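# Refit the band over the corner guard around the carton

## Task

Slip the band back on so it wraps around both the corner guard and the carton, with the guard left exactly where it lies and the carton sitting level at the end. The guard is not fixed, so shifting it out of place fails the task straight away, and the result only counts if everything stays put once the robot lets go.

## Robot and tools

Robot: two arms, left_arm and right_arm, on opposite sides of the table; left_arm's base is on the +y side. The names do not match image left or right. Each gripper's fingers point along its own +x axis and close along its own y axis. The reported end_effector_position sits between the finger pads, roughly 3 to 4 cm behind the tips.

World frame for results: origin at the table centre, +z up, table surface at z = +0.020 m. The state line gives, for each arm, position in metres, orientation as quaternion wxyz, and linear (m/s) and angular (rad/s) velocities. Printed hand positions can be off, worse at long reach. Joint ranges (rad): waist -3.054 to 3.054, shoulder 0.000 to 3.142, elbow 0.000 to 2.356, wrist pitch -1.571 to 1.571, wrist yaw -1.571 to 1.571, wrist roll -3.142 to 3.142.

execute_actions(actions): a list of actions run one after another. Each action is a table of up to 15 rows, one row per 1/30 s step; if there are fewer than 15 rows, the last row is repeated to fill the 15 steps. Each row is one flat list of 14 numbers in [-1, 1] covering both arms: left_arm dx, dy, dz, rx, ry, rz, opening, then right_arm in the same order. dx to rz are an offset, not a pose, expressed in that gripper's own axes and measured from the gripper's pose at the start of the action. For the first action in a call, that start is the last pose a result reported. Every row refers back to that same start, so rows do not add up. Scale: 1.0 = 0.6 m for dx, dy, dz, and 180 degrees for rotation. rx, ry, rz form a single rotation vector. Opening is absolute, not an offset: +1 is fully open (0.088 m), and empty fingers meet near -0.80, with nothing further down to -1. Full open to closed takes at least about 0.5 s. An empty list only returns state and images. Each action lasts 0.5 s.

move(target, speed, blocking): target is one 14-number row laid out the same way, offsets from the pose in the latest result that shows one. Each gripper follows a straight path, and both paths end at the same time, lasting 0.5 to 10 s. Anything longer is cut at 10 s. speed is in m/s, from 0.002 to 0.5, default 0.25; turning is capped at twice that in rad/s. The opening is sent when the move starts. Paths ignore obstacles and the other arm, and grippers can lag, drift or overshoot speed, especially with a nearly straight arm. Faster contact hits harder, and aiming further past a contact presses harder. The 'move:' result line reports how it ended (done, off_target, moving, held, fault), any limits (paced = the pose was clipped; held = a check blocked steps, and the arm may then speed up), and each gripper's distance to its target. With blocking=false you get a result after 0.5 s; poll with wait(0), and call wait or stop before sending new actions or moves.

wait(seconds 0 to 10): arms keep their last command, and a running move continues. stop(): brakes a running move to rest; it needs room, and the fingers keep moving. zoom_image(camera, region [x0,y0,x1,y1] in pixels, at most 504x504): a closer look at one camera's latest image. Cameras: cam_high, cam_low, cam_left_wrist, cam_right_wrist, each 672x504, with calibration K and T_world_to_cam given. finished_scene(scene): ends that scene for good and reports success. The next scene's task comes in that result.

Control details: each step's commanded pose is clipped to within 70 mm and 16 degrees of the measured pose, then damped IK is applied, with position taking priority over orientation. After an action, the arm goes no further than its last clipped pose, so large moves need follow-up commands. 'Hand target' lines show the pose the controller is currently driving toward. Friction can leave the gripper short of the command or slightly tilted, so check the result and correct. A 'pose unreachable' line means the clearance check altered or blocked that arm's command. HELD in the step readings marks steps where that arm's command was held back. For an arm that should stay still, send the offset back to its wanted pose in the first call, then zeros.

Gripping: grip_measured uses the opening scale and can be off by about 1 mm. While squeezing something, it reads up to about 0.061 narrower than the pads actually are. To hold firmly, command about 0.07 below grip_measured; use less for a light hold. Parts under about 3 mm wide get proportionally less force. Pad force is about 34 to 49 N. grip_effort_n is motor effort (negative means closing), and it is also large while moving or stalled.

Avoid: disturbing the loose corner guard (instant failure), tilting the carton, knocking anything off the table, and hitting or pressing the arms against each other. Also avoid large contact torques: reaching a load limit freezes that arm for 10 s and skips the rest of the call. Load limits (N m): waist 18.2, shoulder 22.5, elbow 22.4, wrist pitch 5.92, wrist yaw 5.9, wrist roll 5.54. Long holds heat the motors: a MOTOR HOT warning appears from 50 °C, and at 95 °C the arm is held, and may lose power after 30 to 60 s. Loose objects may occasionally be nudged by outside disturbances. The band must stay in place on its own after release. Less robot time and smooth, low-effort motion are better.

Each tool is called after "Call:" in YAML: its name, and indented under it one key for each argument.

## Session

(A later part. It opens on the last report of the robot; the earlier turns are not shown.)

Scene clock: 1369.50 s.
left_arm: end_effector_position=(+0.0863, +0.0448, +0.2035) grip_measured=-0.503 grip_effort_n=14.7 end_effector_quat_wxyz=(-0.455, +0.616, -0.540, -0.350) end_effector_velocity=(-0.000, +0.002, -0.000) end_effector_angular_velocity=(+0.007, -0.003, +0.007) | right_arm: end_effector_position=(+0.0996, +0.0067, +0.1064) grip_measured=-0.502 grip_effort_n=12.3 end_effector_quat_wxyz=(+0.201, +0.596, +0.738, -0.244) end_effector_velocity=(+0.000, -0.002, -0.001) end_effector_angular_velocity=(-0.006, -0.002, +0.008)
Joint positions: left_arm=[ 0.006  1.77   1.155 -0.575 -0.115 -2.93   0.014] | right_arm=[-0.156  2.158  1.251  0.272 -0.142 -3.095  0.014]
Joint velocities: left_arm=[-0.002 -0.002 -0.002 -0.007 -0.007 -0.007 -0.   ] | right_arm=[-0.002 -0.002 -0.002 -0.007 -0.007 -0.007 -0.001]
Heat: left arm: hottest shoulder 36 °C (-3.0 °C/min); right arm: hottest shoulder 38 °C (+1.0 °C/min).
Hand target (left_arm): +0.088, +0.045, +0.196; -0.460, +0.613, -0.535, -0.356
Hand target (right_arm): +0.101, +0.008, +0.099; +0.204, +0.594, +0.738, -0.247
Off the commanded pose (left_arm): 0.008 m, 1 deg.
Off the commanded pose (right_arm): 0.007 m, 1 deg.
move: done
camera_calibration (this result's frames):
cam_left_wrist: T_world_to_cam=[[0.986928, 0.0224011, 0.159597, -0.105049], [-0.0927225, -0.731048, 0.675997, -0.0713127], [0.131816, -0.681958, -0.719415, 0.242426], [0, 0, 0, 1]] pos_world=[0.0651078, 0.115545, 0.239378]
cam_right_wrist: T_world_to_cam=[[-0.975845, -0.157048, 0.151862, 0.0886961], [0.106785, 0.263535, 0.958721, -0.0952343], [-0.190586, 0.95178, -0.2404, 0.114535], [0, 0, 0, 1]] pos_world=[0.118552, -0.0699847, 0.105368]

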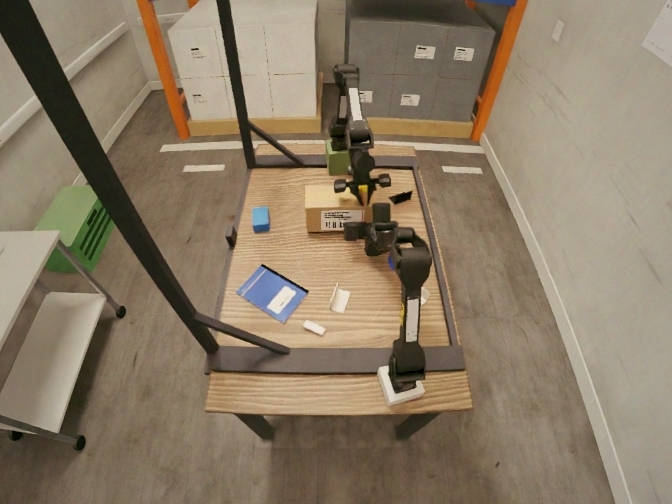

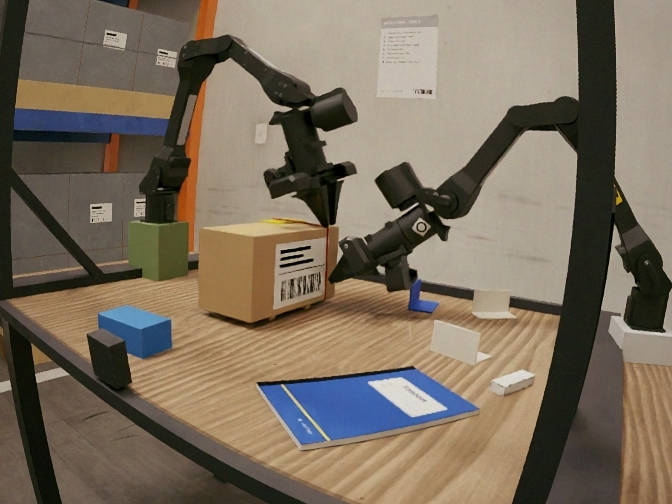

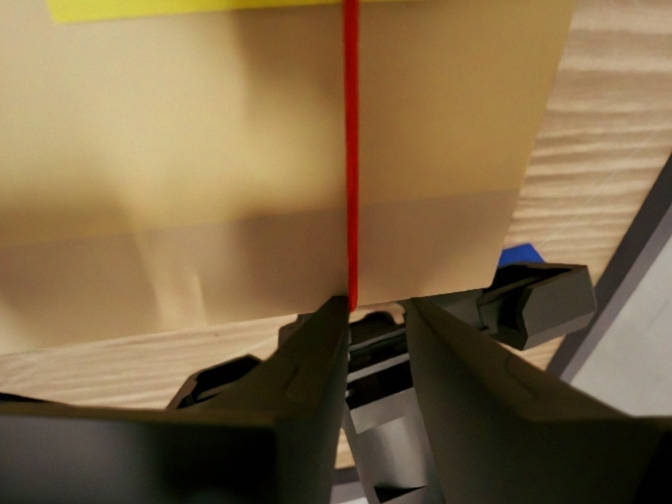

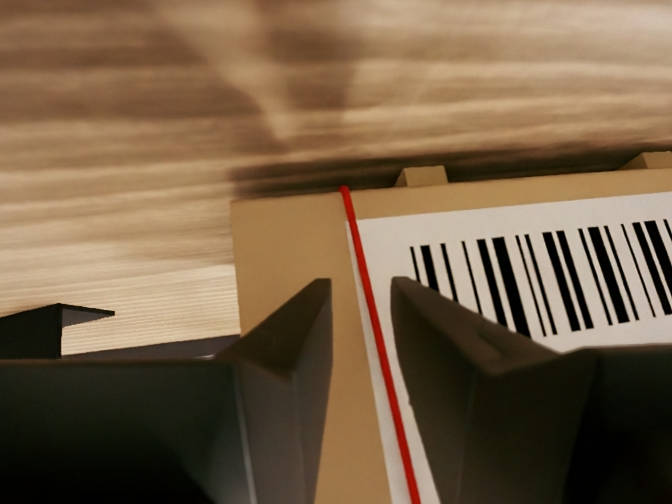

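Call:
move:
  target: [0.012,0,0.003,0,-0.008,0,-0.5,0.037,0.001,-0.0075,0,0,0,-0.5]
  speed: 0.015

Scene clock: 1376.80 s.
left_arm: end_effector_position=(+0.0869, +0.0457, +0.2034) grip_measured=-0.503 grip_effort_n=15.1 end_effector_quat_wxyz=(-0.458, +0.614, -0.537, -0.353) end_effector_velocity=(+0.002, -0.000, +0.001) end_effector_angular_velocity=(+0.007, -0.022, -0.001) | right_arm: end_effector_position=(+0.0999, +0.0191, +0.1093) grip_measured=-0.502 grip_effort_n=12.3 end_effector_quat_wxyz=(+0.198, +0.598, +0.738, -0.242) end_effector_velocity=(+0.002, +0.002, -0.001) end_effector_angular_velocity=(-0.001, -0.010, -0.004)
Joint positions: left_arm=[ 0.006  1.774  1.162 -0.588 -0.119 -2.93   0.014] | right_arm=[-0.158  2.188  1.312  0.247 -0.138 -3.094  0.014]
Joint velocities: left_arm=[-0.002  0.002  0.007 -0.007 -0.022  0.007  0.   ] | right_arm=[-0.002  0.007  0.012 -0.007  0.007 -0.007  0.   ]
Heat: left arm: hottest shoulder 36 °C (-3.0 °C/min); right arm: hottest shoulder 39 °C (+2.0 °C/min).
Hand target (left_arm): +0.088, +0.044, +0.196; -0.462, +0.611, -0.534, -0.358
Hand target (right_arm): +0.096, +0.026, +0.097; +0.201, +0.596, +0.738, -0.244
Off the commanded pose (left_arm): 0.007 m, 1 deg.
Off the commanded pose (right_arm): 0.015 m, 0 deg.
move: off_target (right_arm)
camera_calibration (this result's frames):
cam_left_wrist: T_world_to_cam=[[0.98657, 0.0225558, 0.161777, -0.106057], [-0.092746, -0.737923, 0.668482, -0.0687363], [0.134457, -0.674508, -0.72592, 0.243635], [0, 0, 0, 1]] pos_world=[0.0654988, 0.116004, 0.239966]
cam_right_wrist: T_world_to_cam=[[-0.976793, -0.153096, 0.149791, 0.0907794], [0.107054, 0.256762, 0.960527, -0.101355], [-0.185514, 0.954272, -0.234413, 0.102333], [0, 0, 0, 1]] pos_world=[0.118507, -0.0577314, 0.107744]

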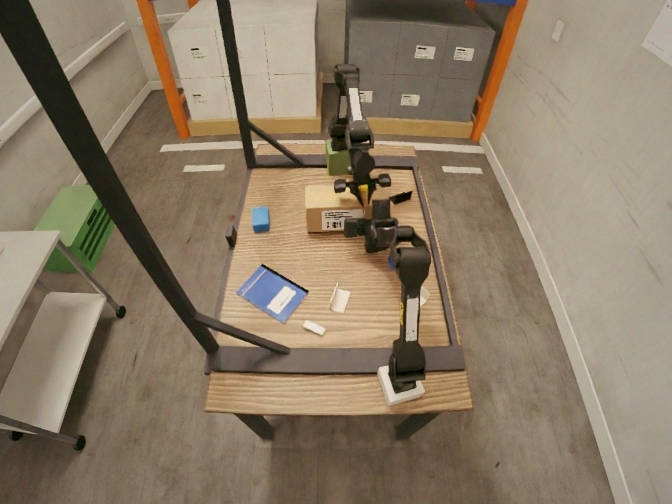

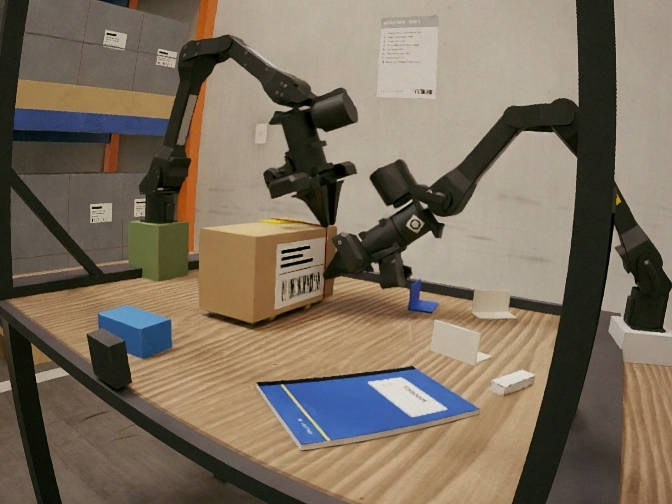

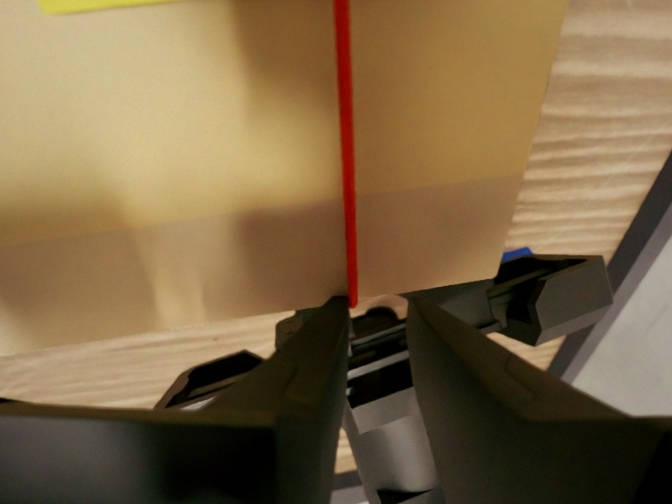

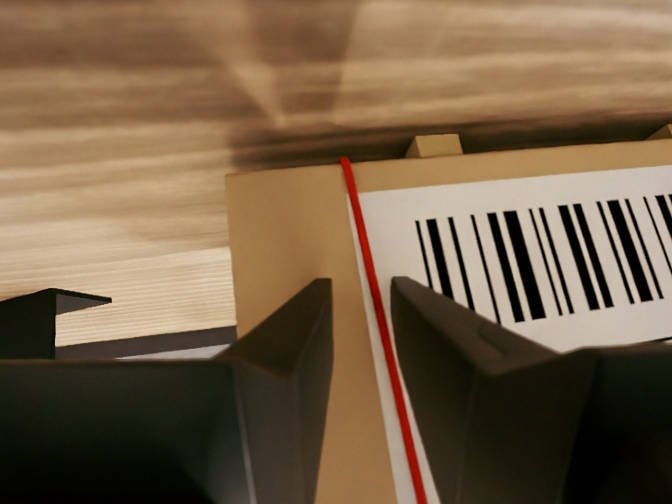

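Call:
move:
  target: [0.012,0,0.003,0,-0.008,0,-0.5,-0.012,-0.012,0.04,0,0,0,-0.5]
  speed: 0.03

Scene clock: 1381.20 s.
left_arm: end_effector_position=(+0.0871, +0.0452, +0.2035) grip_measured=-0.503 grip_effort_n=15.1 end_effector_quat_wxyz=(-0.460, +0.613, -0.536, -0.354) end_effector_velocity=(-0.000, +0.002, -0.000) end_effector_angular_velocity=(+0.004, +0.002, +0.021) | right_arm: end_effector_position=(+0.0956, +0.0001, +0.0891) grip_measured=-0.502 grip_effort_n=12.3 end_effector_quat_wxyz=(+0.202, +0.597, +0.737, -0.244) end_effector_velocity=(+0.000, +0.002, +0.009) end_effector_angular_velocity=(+0.023, +0.001, +0.008)
Joint positions: left_arm=[ 0.006  1.778  1.17  -0.596 -0.119 -2.93   0.014] | right_arm=[-0.144  2.182  1.206  0.339 -0.128 -3.088  0.014]
Joint velocities: left_arm=[-0.002 -0.002 -0.002 -0.007 -0.007 -0.022 -0.   ] | right_arm=[-0.002 -0.017 -0.002  0.007 -0.007 -0.007  0.   ]
Heat: left arm: hottest shoulder 36 °C (-2.0 °C/min); right arm: hottest shoulder 39 °C (+2.0 °C/min).
Hand target (left_arm): +0.088, +0.045, +0.196; -0.465, +0.610, -0.531, -0.360
Hand target (right_arm): +0.095, -0.002, +0.095; +0.198, +0.598, +0.738, -0.242
Off the commanded pose (left_arm): 0.007 m, 1 deg.
Off the commanded pose (right_arm): 0.006 m, 1 deg.
move: done
camera_calibration (this result's frames):
cam_left_wrist: T_world_to_cam=[[0.986638, 0.0218911, 0.161452, -0.106098], [-0.0923506, -0.741237, 0.66486, -0.0682559], [0.134229, -0.670886, -0.729311, 0.243932], [0, 0, 0, 1]] pos_world=[0.0656341, 0.11538, 0.240413]
cam_right_wrist: T_world_to_cam=[[-0.976654, -0.154142, 0.149624, 0.0867017], [0.104873, 0.265748, 0.958321, -0.0762642], [-0.18748, 0.95164, -0.243379, 0.115874], [0, 0, 0, 1]] pos_world=[0.1144, -0.0766387, 0.0883142]

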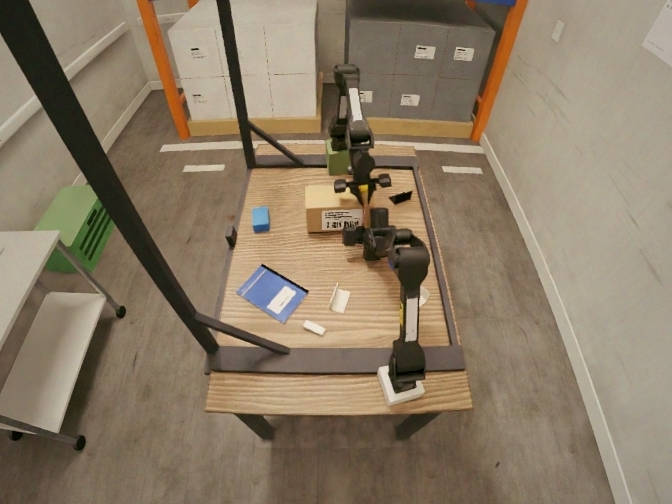

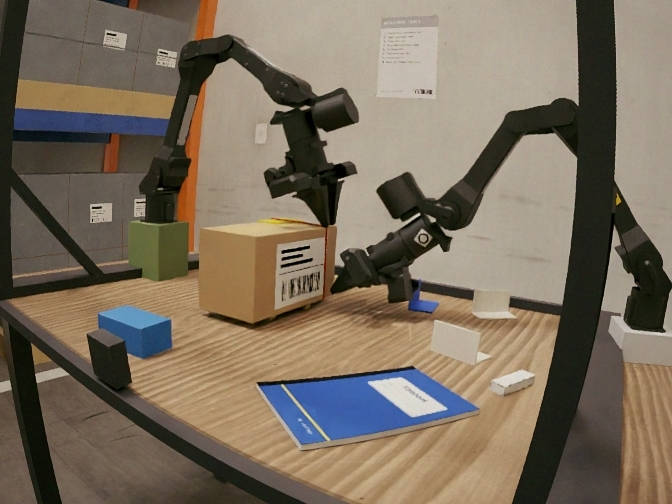

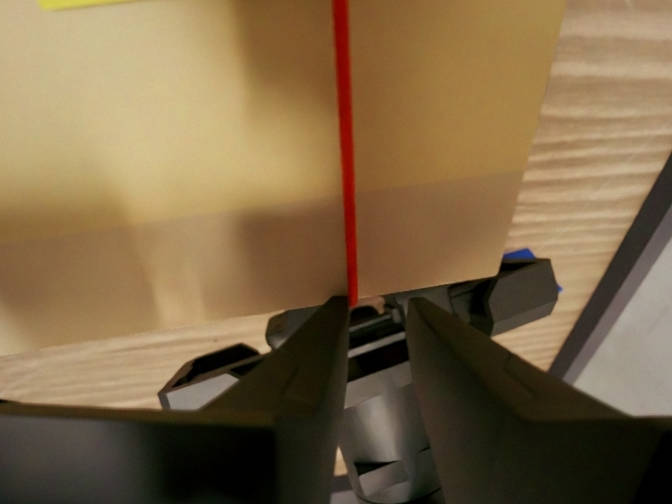

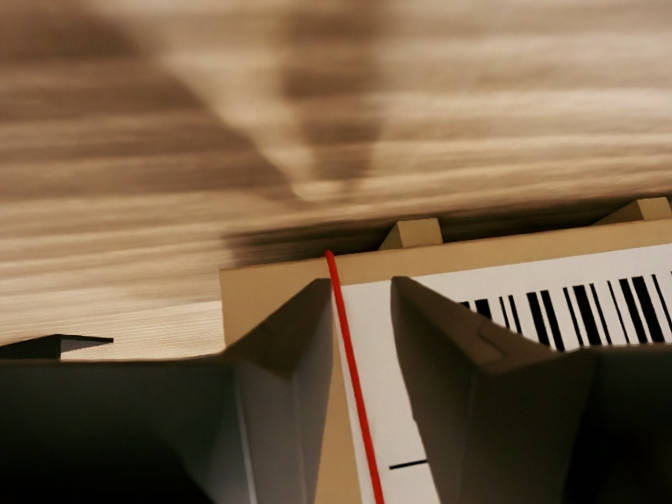

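Call:
move:
  target: [0.012,0,0.003,0,-0.008,0,-0.5,0.04,0.0127,-0.023,0,0,0,-0.5]
  speed: 0.015

Scene clock: 1387.03 s.
left_arm: end_effector_position=(+0.0871, +0.0451, +0.2035) grip_measured=-0.503 grip_effort_n=15.1 end_effector_quat_wxyz=(-0.461, +0.612, -0.535, -0.356) end_effector_velocity=(-0.001, +0.005, -0.001) end_effector_angular_velocity=(+0.024, -0.006, -0.007) | right_arm: end_effector_position=(+0.0960, +0.0201, +0.0942) grip_measured=-0.502 grip_effort_n=12.3 end_effector_quat_wxyz=(+0.201, +0.595, +0.738, -0.246) end_effector_velocity=(-0.002, -0.002, -0.001) end_effector_angular_velocity=(-0.020, +0.017, +0.011)
Joint positions: left_arm=[ 0.006  1.783  1.177 -0.604 -0.119 -2.93   0.014] | right_arm=[-0.152  2.227  1.315  0.275 -0.14  -3.09   0.014]
Joint velocities: left_arm=[-0.002 -0.002 -0.002 -0.022 -0.007  0.007 -0.   ] | right_arm=[-0.002 -0.002  0.002 -0.022 -0.022  0.007 -0.   ]
Heat: left arm: hottest shoulder 36 °C (-2.0 °C/min); right arm: hottest shoulder 42 °C (+6.1 °C/min).
Hand target (left_arm): +0.088, +0.045, +0.196; -0.466, +0.609, -0.530, -0.362
Hand target (right_arm): +0.098, +0.028, +0.085; +0.202, +0.597, +0.737, -0.244
Off the commanded pose (left_arm): 0.007 m, 1 deg.
Off the commanded pose (right_arm): 0.013 m, 0 deg.
move: off_target (right_arm)
camera_calibration (this result's frames):
cam_left_wrist: T_world_to_cam=[[0.986785, 0.0209813, 0.160672, -0.105926], [-0.091745, -0.744981, 0.660747, -0.0673915], [0.133561, -0.666756, -0.733211, 0.244454], [0, 0, 0, 1]] pos_world=[0.0656942, 0.115008, 0.240785]
cam_right_wrist: T_world_to_cam=[[-0.975464, -0.156695, 0.154648, 0.0888623], [0.108916, 0.26699, 0.957525, -0.0868183], [-0.191328, 0.950875, -0.243373, 0.0985464], [0, 0, 0, 1]] pos_world=[0.114993, -0.0566014, 0.0933718]

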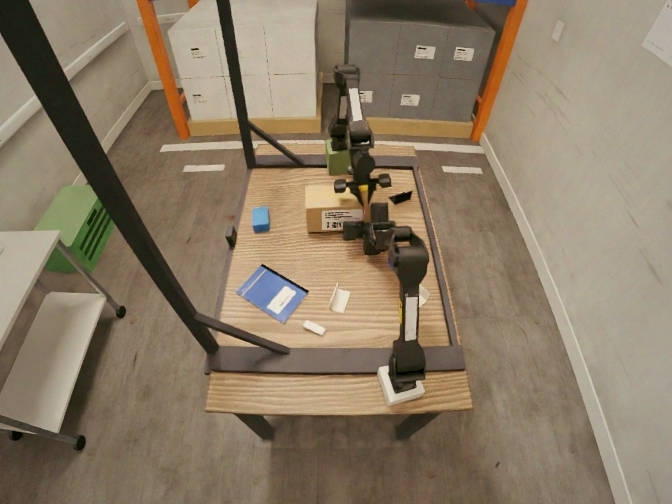

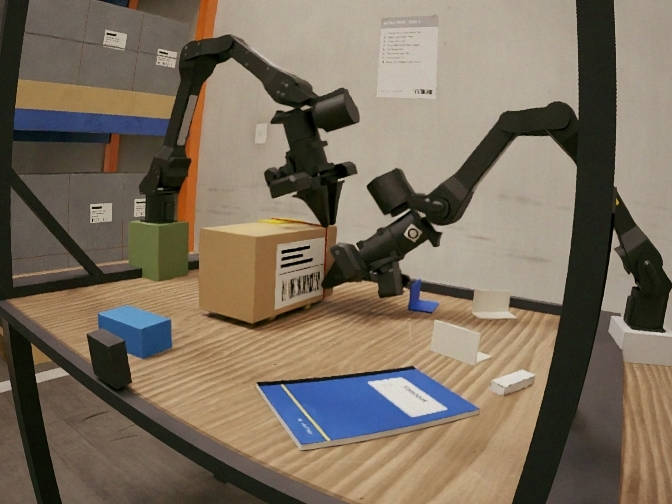

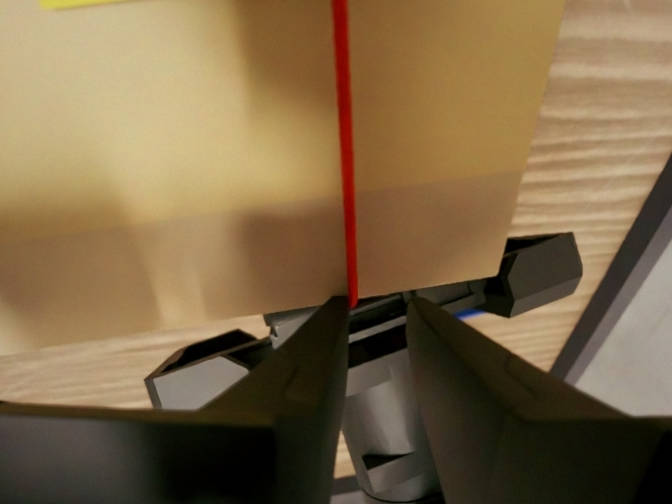

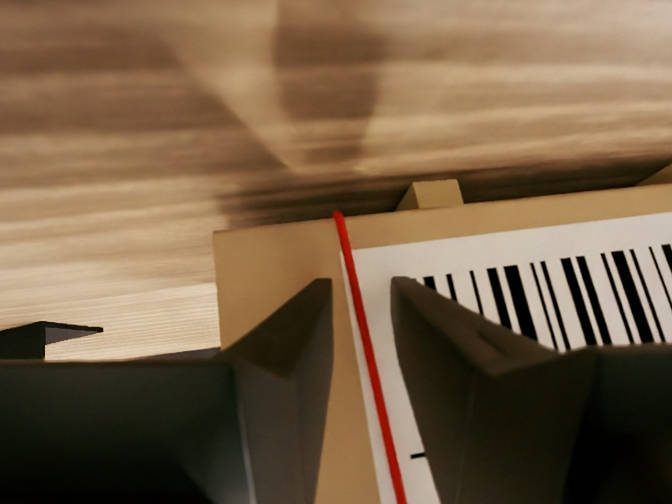

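Call:
move:
  target: [0.012,0,0.003,0,-0.008,0,-0.5,0.0097,-0.036,0.002,0,0,0,-0.5]
  speed: 0.012

Scene clock: 1393.40 s.
left_arm: end_effector_position=(+0.0871, +0.0449, +0.2036) grip_measured=-0.503 grip_effort_n=15.1 end_effector_quat_wxyz=(-0.462, +0.610, -0.535, -0.358) end_effector_velocity=(+0.001, +0.006, -0.001) end_effector_angular_velocity=(+0.026, -0.019, -0.002) | right_arm: end_effector_position=(+0.0936, +0.0198, +0.0936) grip_measured=-0.502 grip_effort_n=12.3 end_effector_quat_wxyz=(+0.202, +0.612, +0.723, -0.248) end_effector_velocity=(-0.003, +0.002, +0.006) end_effector_angular_velocity=(+0.020, -0.011, +0.021)
Joint positions: left_arm=[ 0.006  1.786  1.183 -0.613 -0.119 -2.93   0.014] | right_arm=[-0.131  2.226  1.315  0.27  -0.081 -3.062  0.014]
Joint velocities: left_arm=[-0.002 -0.002 -0.002 -0.022 -0.022  0.007  0.   ] | right_arm=[ 0.002 -0.007  0.002  0.007 -0.007 -0.022 -0.   ]
Heat: left arm: hottest shoulder 36 °C (-1.0 °C/min); right arm: hottest shoulder 42 °C (+6.1 °C/min).
Hand target (left_arm): +0.088, +0.045, +0.196; -0.468, +0.607, -0.530, -0.364
Hand target (right_arm): +0.074, +0.019, +0.093; +0.201, +0.595, +0.738, -0.246
Off the commanded pose (left_arm): 0.008 m, 1 deg.
Off the commanded pose (right_arm): 0.020 m, 3 deg.
move: off_target (right_arm)
camera_calibration (this result's frames):
cam_left_wrist: T_world_to_cam=[[0.986922, 0.0201362, 0.159939, -0.105791], [-0.0911832, -0.748454, 0.656888, -0.0666888], [0.132934, -0.66288, -0.73683, 0.245027], [0, 0, 0, 1]] pos_world=[0.0657537, 0.11464, 0.24127]
cam_right_wrist: T_world_to_cam=[[-0.98324, -0.113439, 0.142726, 0.0875241], [0.108152, 0.267318, 0.95752, -0.0857979], [-0.146773, 0.956908, -0.250569, 0.094628], [0, 0, 0, 1]] pos_world=[0.109225, -0.0576863, 0.093372]

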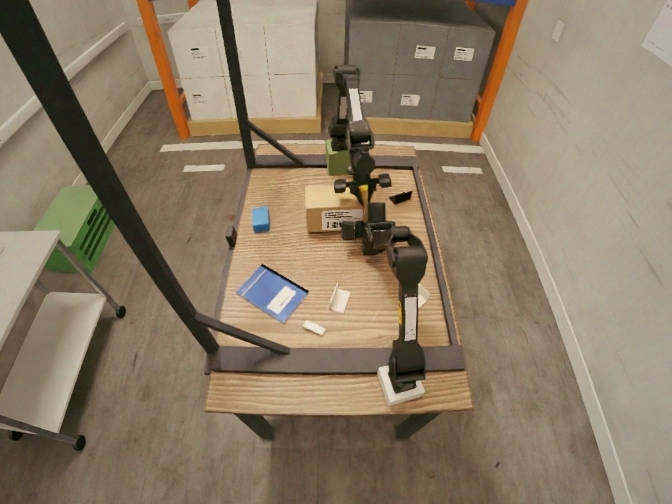

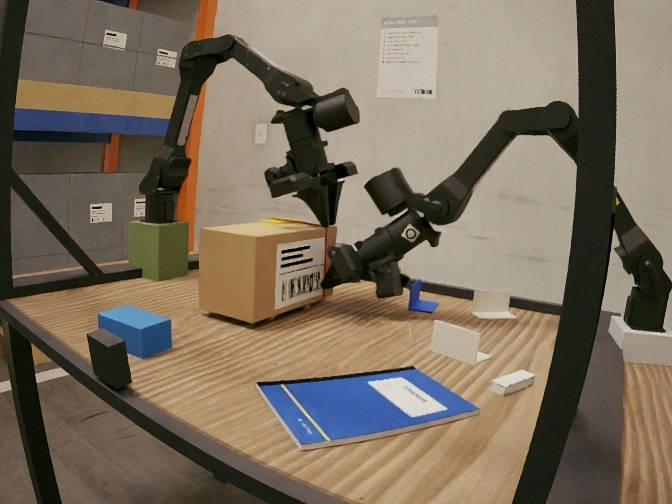

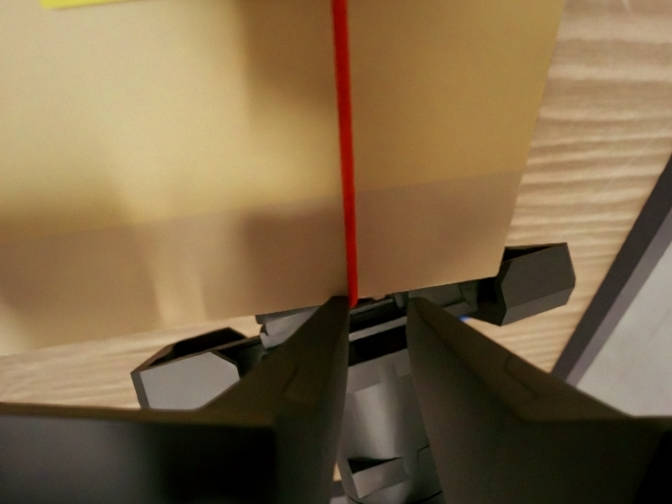

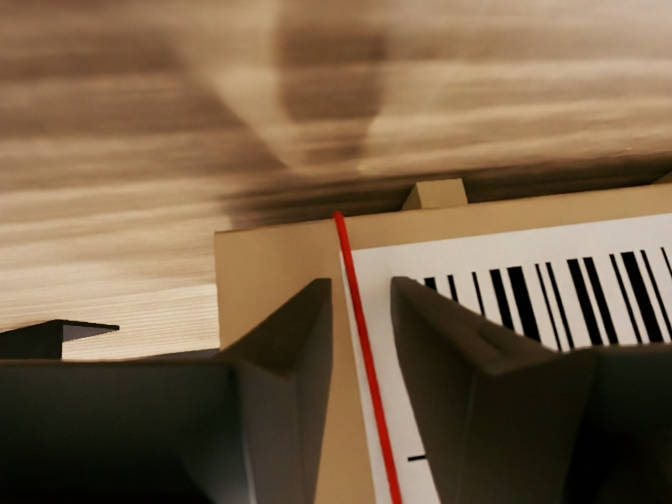

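Call:
move:
  target: [0.012,0,0.003,0,-0.008,0,-0.5,0.0023,-0.030,0.004,-0.013,-0.002,-0.017,-0.5]
  speed: 0.01

Scene clock: 1401.17 s.
left_arm: end_effector_position=(+0.0871, +0.0448, +0.2035) grip_measured=-0.503 grip_effort_n=14.7 end_effector_quat_wxyz=(-0.464, +0.609, -0.534, -0.359) end_effector_velocity=(-0.002, +0.000, -0.003) end_effector_angular_velocity=(+0.002, -0.004, +0.002) | right_arm: end_effector_position=(+0.0939, +0.0194, +0.0940) grip_measured=-0.502 grip_effort_n=12.3 end_effector_quat_wxyz=(+0.208, +0.608, +0.727, -0.242) end_effector_velocity=(+0.003, -0.001, -0.001) end_effector_angular_velocity=(-0.008, +0.001, -0.013)
Joint positions: left_arm=[ 0.006  1.791  1.19  -0.621 -0.119 -2.93   0.014] | right_arm=[-0.134  2.224  1.315  0.266 -0.088 -3.083  0.014]
Joint velocities: left_arm=[-0.007  0.002 -0.007  0.007 -0.007 -0.007 -0.   ] | right_arm=[-0.002 -0.002 -0.002 -0.007  0.007  0.007 -0.   ]
Heat: left arm: hottest shoulder 36 °C (-1.0 °C/min); right arm: hottest shoulder 43 °C (+7.0 °C/min).
Hand target (left_arm): +0.088, +0.045, +0.196; -0.469, +0.606, -0.529, -0.365
Hand target (right_arm): +0.076, +0.017, +0.093; +0.210, +0.588, +0.743, -0.241
Off the commanded pose (left_arm): 0.007 m, 1 deg.
Off the commanded pose (right_arm): 0.019 m, 3 deg.
move: off_target (right_arm)
camera_calibration (this result's frames):
cam_left_wrist: T_world_to_cam=[[0.987067, 0.0192349, 0.159148, -0.105617], [-0.090585, -0.752153, 0.652733, -0.065816], [0.132259, -0.658707, -0.740684, 0.245552], [0, 0, 0, 1]] pos_world=[0.0658129, 0.114275, 0.241645]
cam_right_wrist: T_world_to_cam=[[-0.983136, -0.129243, 0.129382, 0.089307], [0.0910654, 0.267543, 0.959233, -0.0846836], [-0.158589, 0.954839, -0.251261, 0.0963289], [0, 0, 0, 1]] pos_world=[0.110789, -0.0577799, 0.0938804]

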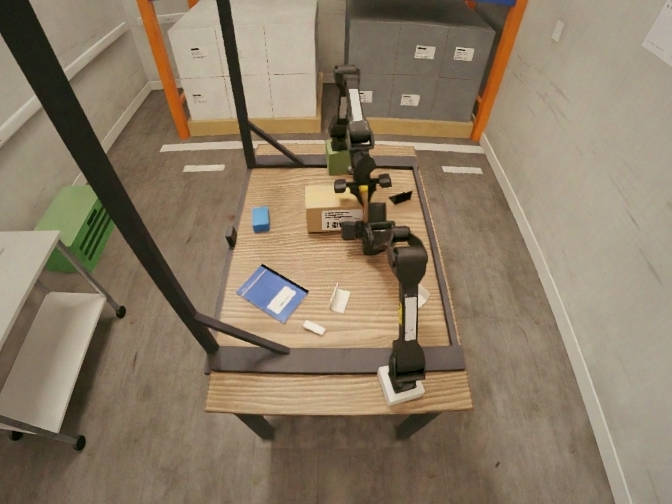

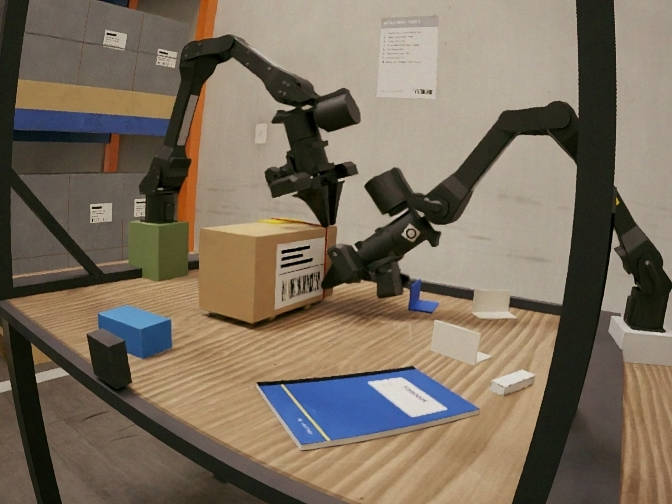

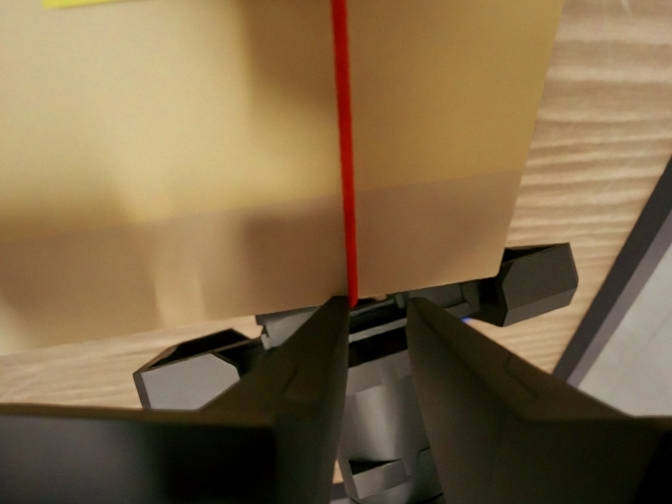

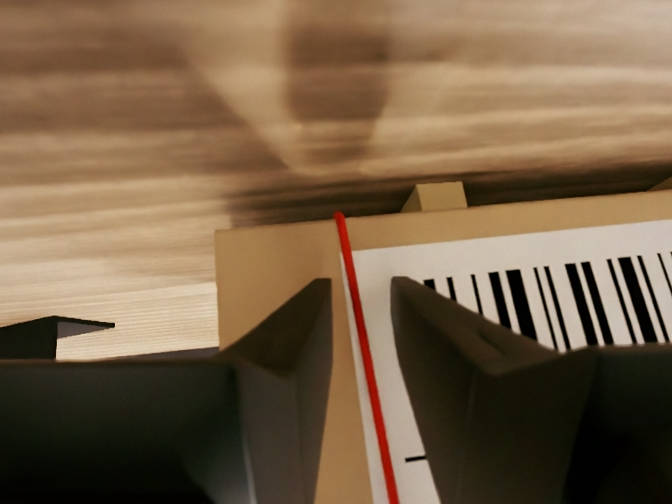

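Call:
move:
  target: [0.010,0,0.003,0,-0.008,0,-0.5,-0.004,-0.031,0.0066,-0.008,0,-0.01,-0.5]
  speed: 0.01

Scene clock: 1406.40 s.
left_arm: end_effector_position=(+0.0872, +0.0446, +0.2040) grip_measured=-0.503 grip_effort_n=15.1 end_effector_quat_wxyz=(-0.465, +0.607, -0.533, -0.361) end_effector_velocity=(+0.002, +0.001, -0.000) end_effector_angular_velocity=(-0.000, -0.019, +0.012) | right_arm: end_effector_position=(+0.0798, +0.0157, +0.0928) grip_measured=-0.502 grip_effort_n=12.3 end_effector_quat_wxyz=(+0.211, +0.598, +0.735, -0.238) end_effector_velocity=(+0.000, -0.000, +0.001) end_effector_angular_velocity=(-0.004, +0.010, -0.001)
Joint positions: left_arm=[ 0.006  1.794  1.198 -0.631 -0.119 -2.93   0.014] | right_arm=[-0.107  2.222  1.303  0.279 -0.087 -3.085  0.014]
Joint velocities: left_arm=[-0.002 -0.002 -0.007  0.007 -0.022 -0.007 -0.   ] | right_arm=[-0.002 -0.002  0.002 -0.007 -0.007  0.007 -0.   ]
Heat: left arm: hottest shoulder 36 °C (-1.0 °C/min); right arm: hottest shoulder 45 °C (+9.1 °C/min).
Hand target (left_arm): +0.088, +0.045, +0.197; -0.470, +0.604, -0.528, -0.367
Hand target (right_arm): +0.076, +0.012, +0.094; +0.212, +0.594, +0.740, -0.236
Off the commanded pose (left_arm): 0.007 m, 1 deg.
Off the commanded pose (right_arm): 0.005 m, 1 deg.
move: done
camera_calibration (this result's frames):
cam_left_wrist: T_world_to_cam=[[0.987203, 0.0183978, 0.158405, -0.105545], [-0.09003, -0.755584, 0.648835, -0.0653791], [0.131626, -0.654793, -0.744259, 0.246391], [0, 0, 0, 1]] pos_world=[0.0658772, 0.113877, 0.242518]
cam_right_wrist: T_world_to_cam=[[-0.979436, -0.156047, 0.127888, 0.0753576], [0.0828199, 0.267043, 0.960119, -0.080721], [-0.183975, 0.950967, -0.248628, 0.099272], [0, 0, 0, 1]] pos_world=[0.0987568, -0.061089, 0.0925462]

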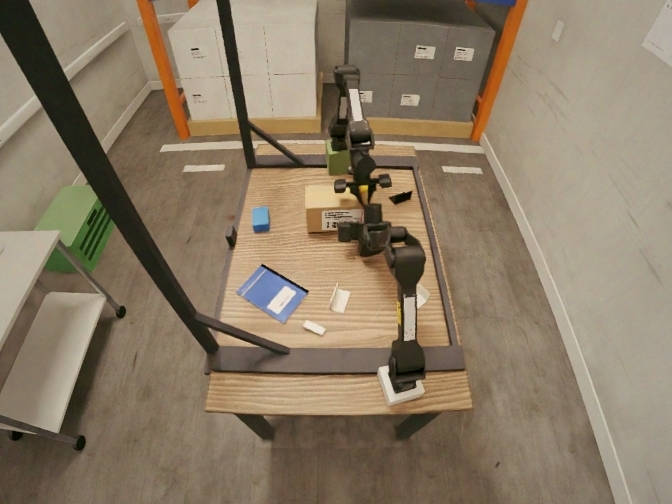

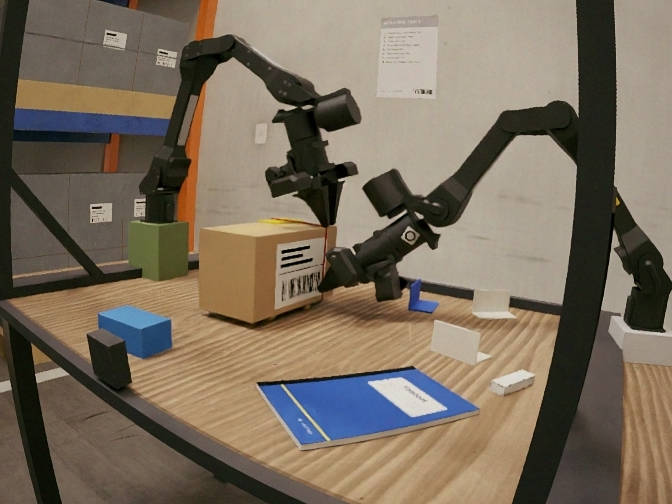

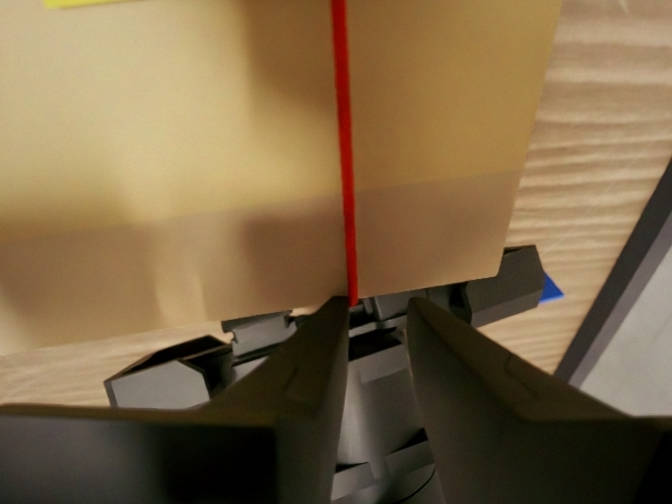

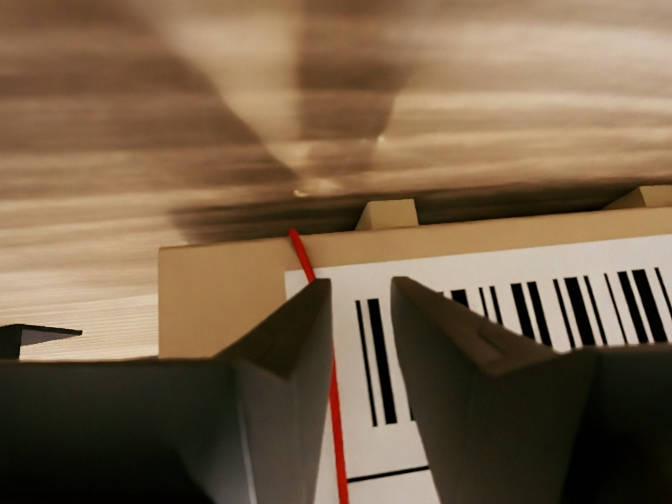

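Call:
move:
  target: [0.010,0,0.003,0,-0.008,0,-0.5,-0.001,-0.022,0.004,0,0,0,-0.5]
  speed: 0.01

Scene clock: 1416.97 s.
left_arm: end_effector_position=(+0.0872, +0.0444, +0.2042) grip_measured=-0.503 grip_effort_n=15.1 end_effector_quat_wxyz=(-0.467, +0.606, -0.532, -0.363) end_effector_velocity=(-0.002, +0.002, -0.000) end_effector_angular_velocity=(+0.010, -0.008, -0.012) | right_arm: end_effector_position=(+0.0678, +0.0144, +0.0936) grip_measured=-0.502 grip_effort_n=12.8 end_effector_quat_wxyz=(+0.210, +0.598, +0.737, -0.236) end_effector_velocity=(+0.000, +0.000, +0.002) end_effector_angular_velocity=(+0.005, +0.011, -0.001)
Joint positions: left_arm=[ 0.006  1.798  1.206 -0.64  -0.119 -2.93   0.014] | right_arm=[-0.08   2.222  1.303  0.284 -0.067 -3.07   0.014]
Joint velocities: left_arm=[-0.007 -0.002 -0.002 -0.007 -0.007  0.007 -0.001] | right_arm=[-0.002 -0.002 -0.002  0.007 -0.007  0.007 -0.   ]
Heat: left arm: hottest shoulder 36 °C (+0.0 °C/min); right arm: hottest shoulder 49 °C (+12.1 °C/min).
Hand target (left_arm): +0.088, +0.045, +0.198; -0.472, +0.603, -0.527, -0.369
Hand target (right_arm): +0.067, +0.011, +0.093; +0.211, +0.598, +0.735, -0.238
Off the commanded pose (left_arm): 0.006 m, 1 deg.
Off the commanded pose (right_arm): 0.003 m, 0 deg.
move: done
camera_calibration (this result's frames):
cam_left_wrist: T_world_to_cam=[[0.987357, 0.017446, 0.157551, -0.10538], [-0.0893999, -0.75948, 0.644358, -0.0645216], [0.130899, -0.650296, -0.748318, 0.247086], [0, 0, 0, 1]] pos_world=[0.0659358, 0.113515, 0.243077]
cam_right_wrist: T_world_to_cam=[[-0.978996, -0.15915, 0.127431, 0.0633091], [0.0823331, 0.263188, 0.961225, -0.0801668], [-0.186518, 0.951527, -0.244556, 0.0982232], [0, 0, 0, 1]] pos_world=[0.0869001, -0.0622874, 0.0930118]

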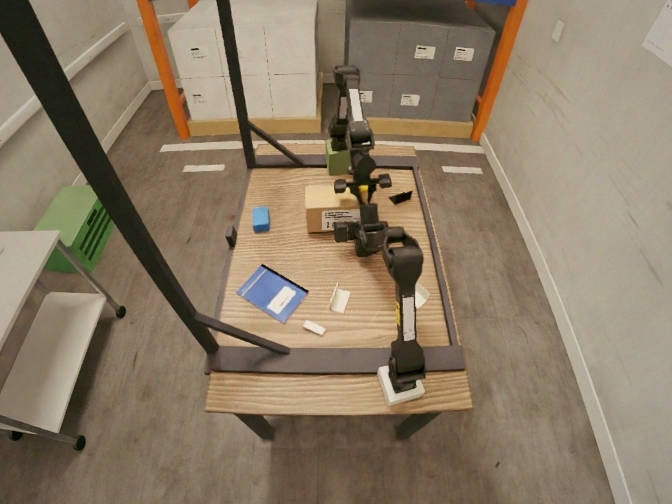

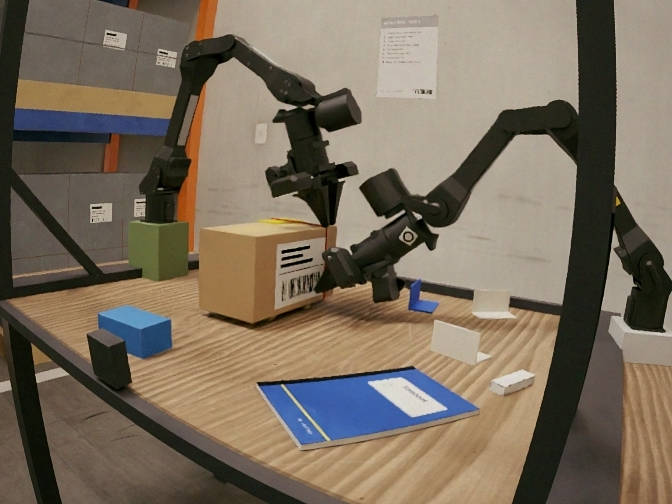

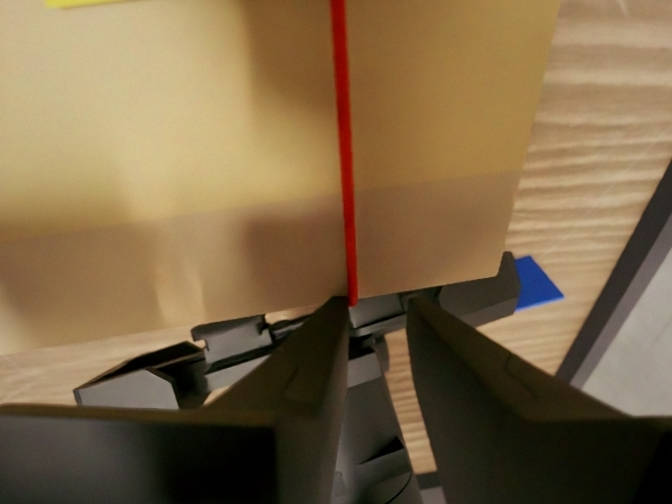

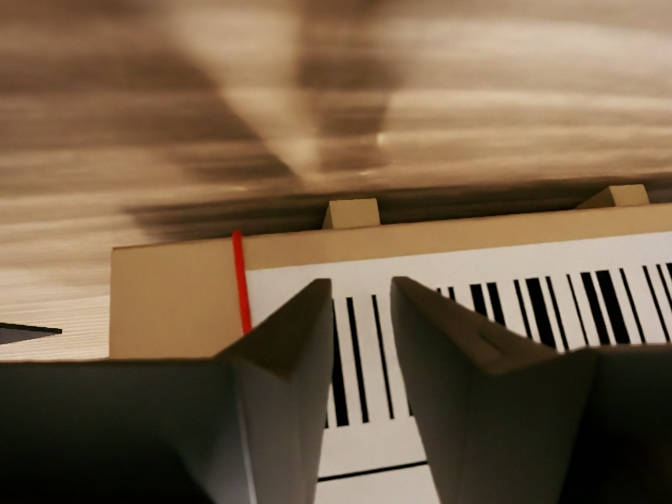

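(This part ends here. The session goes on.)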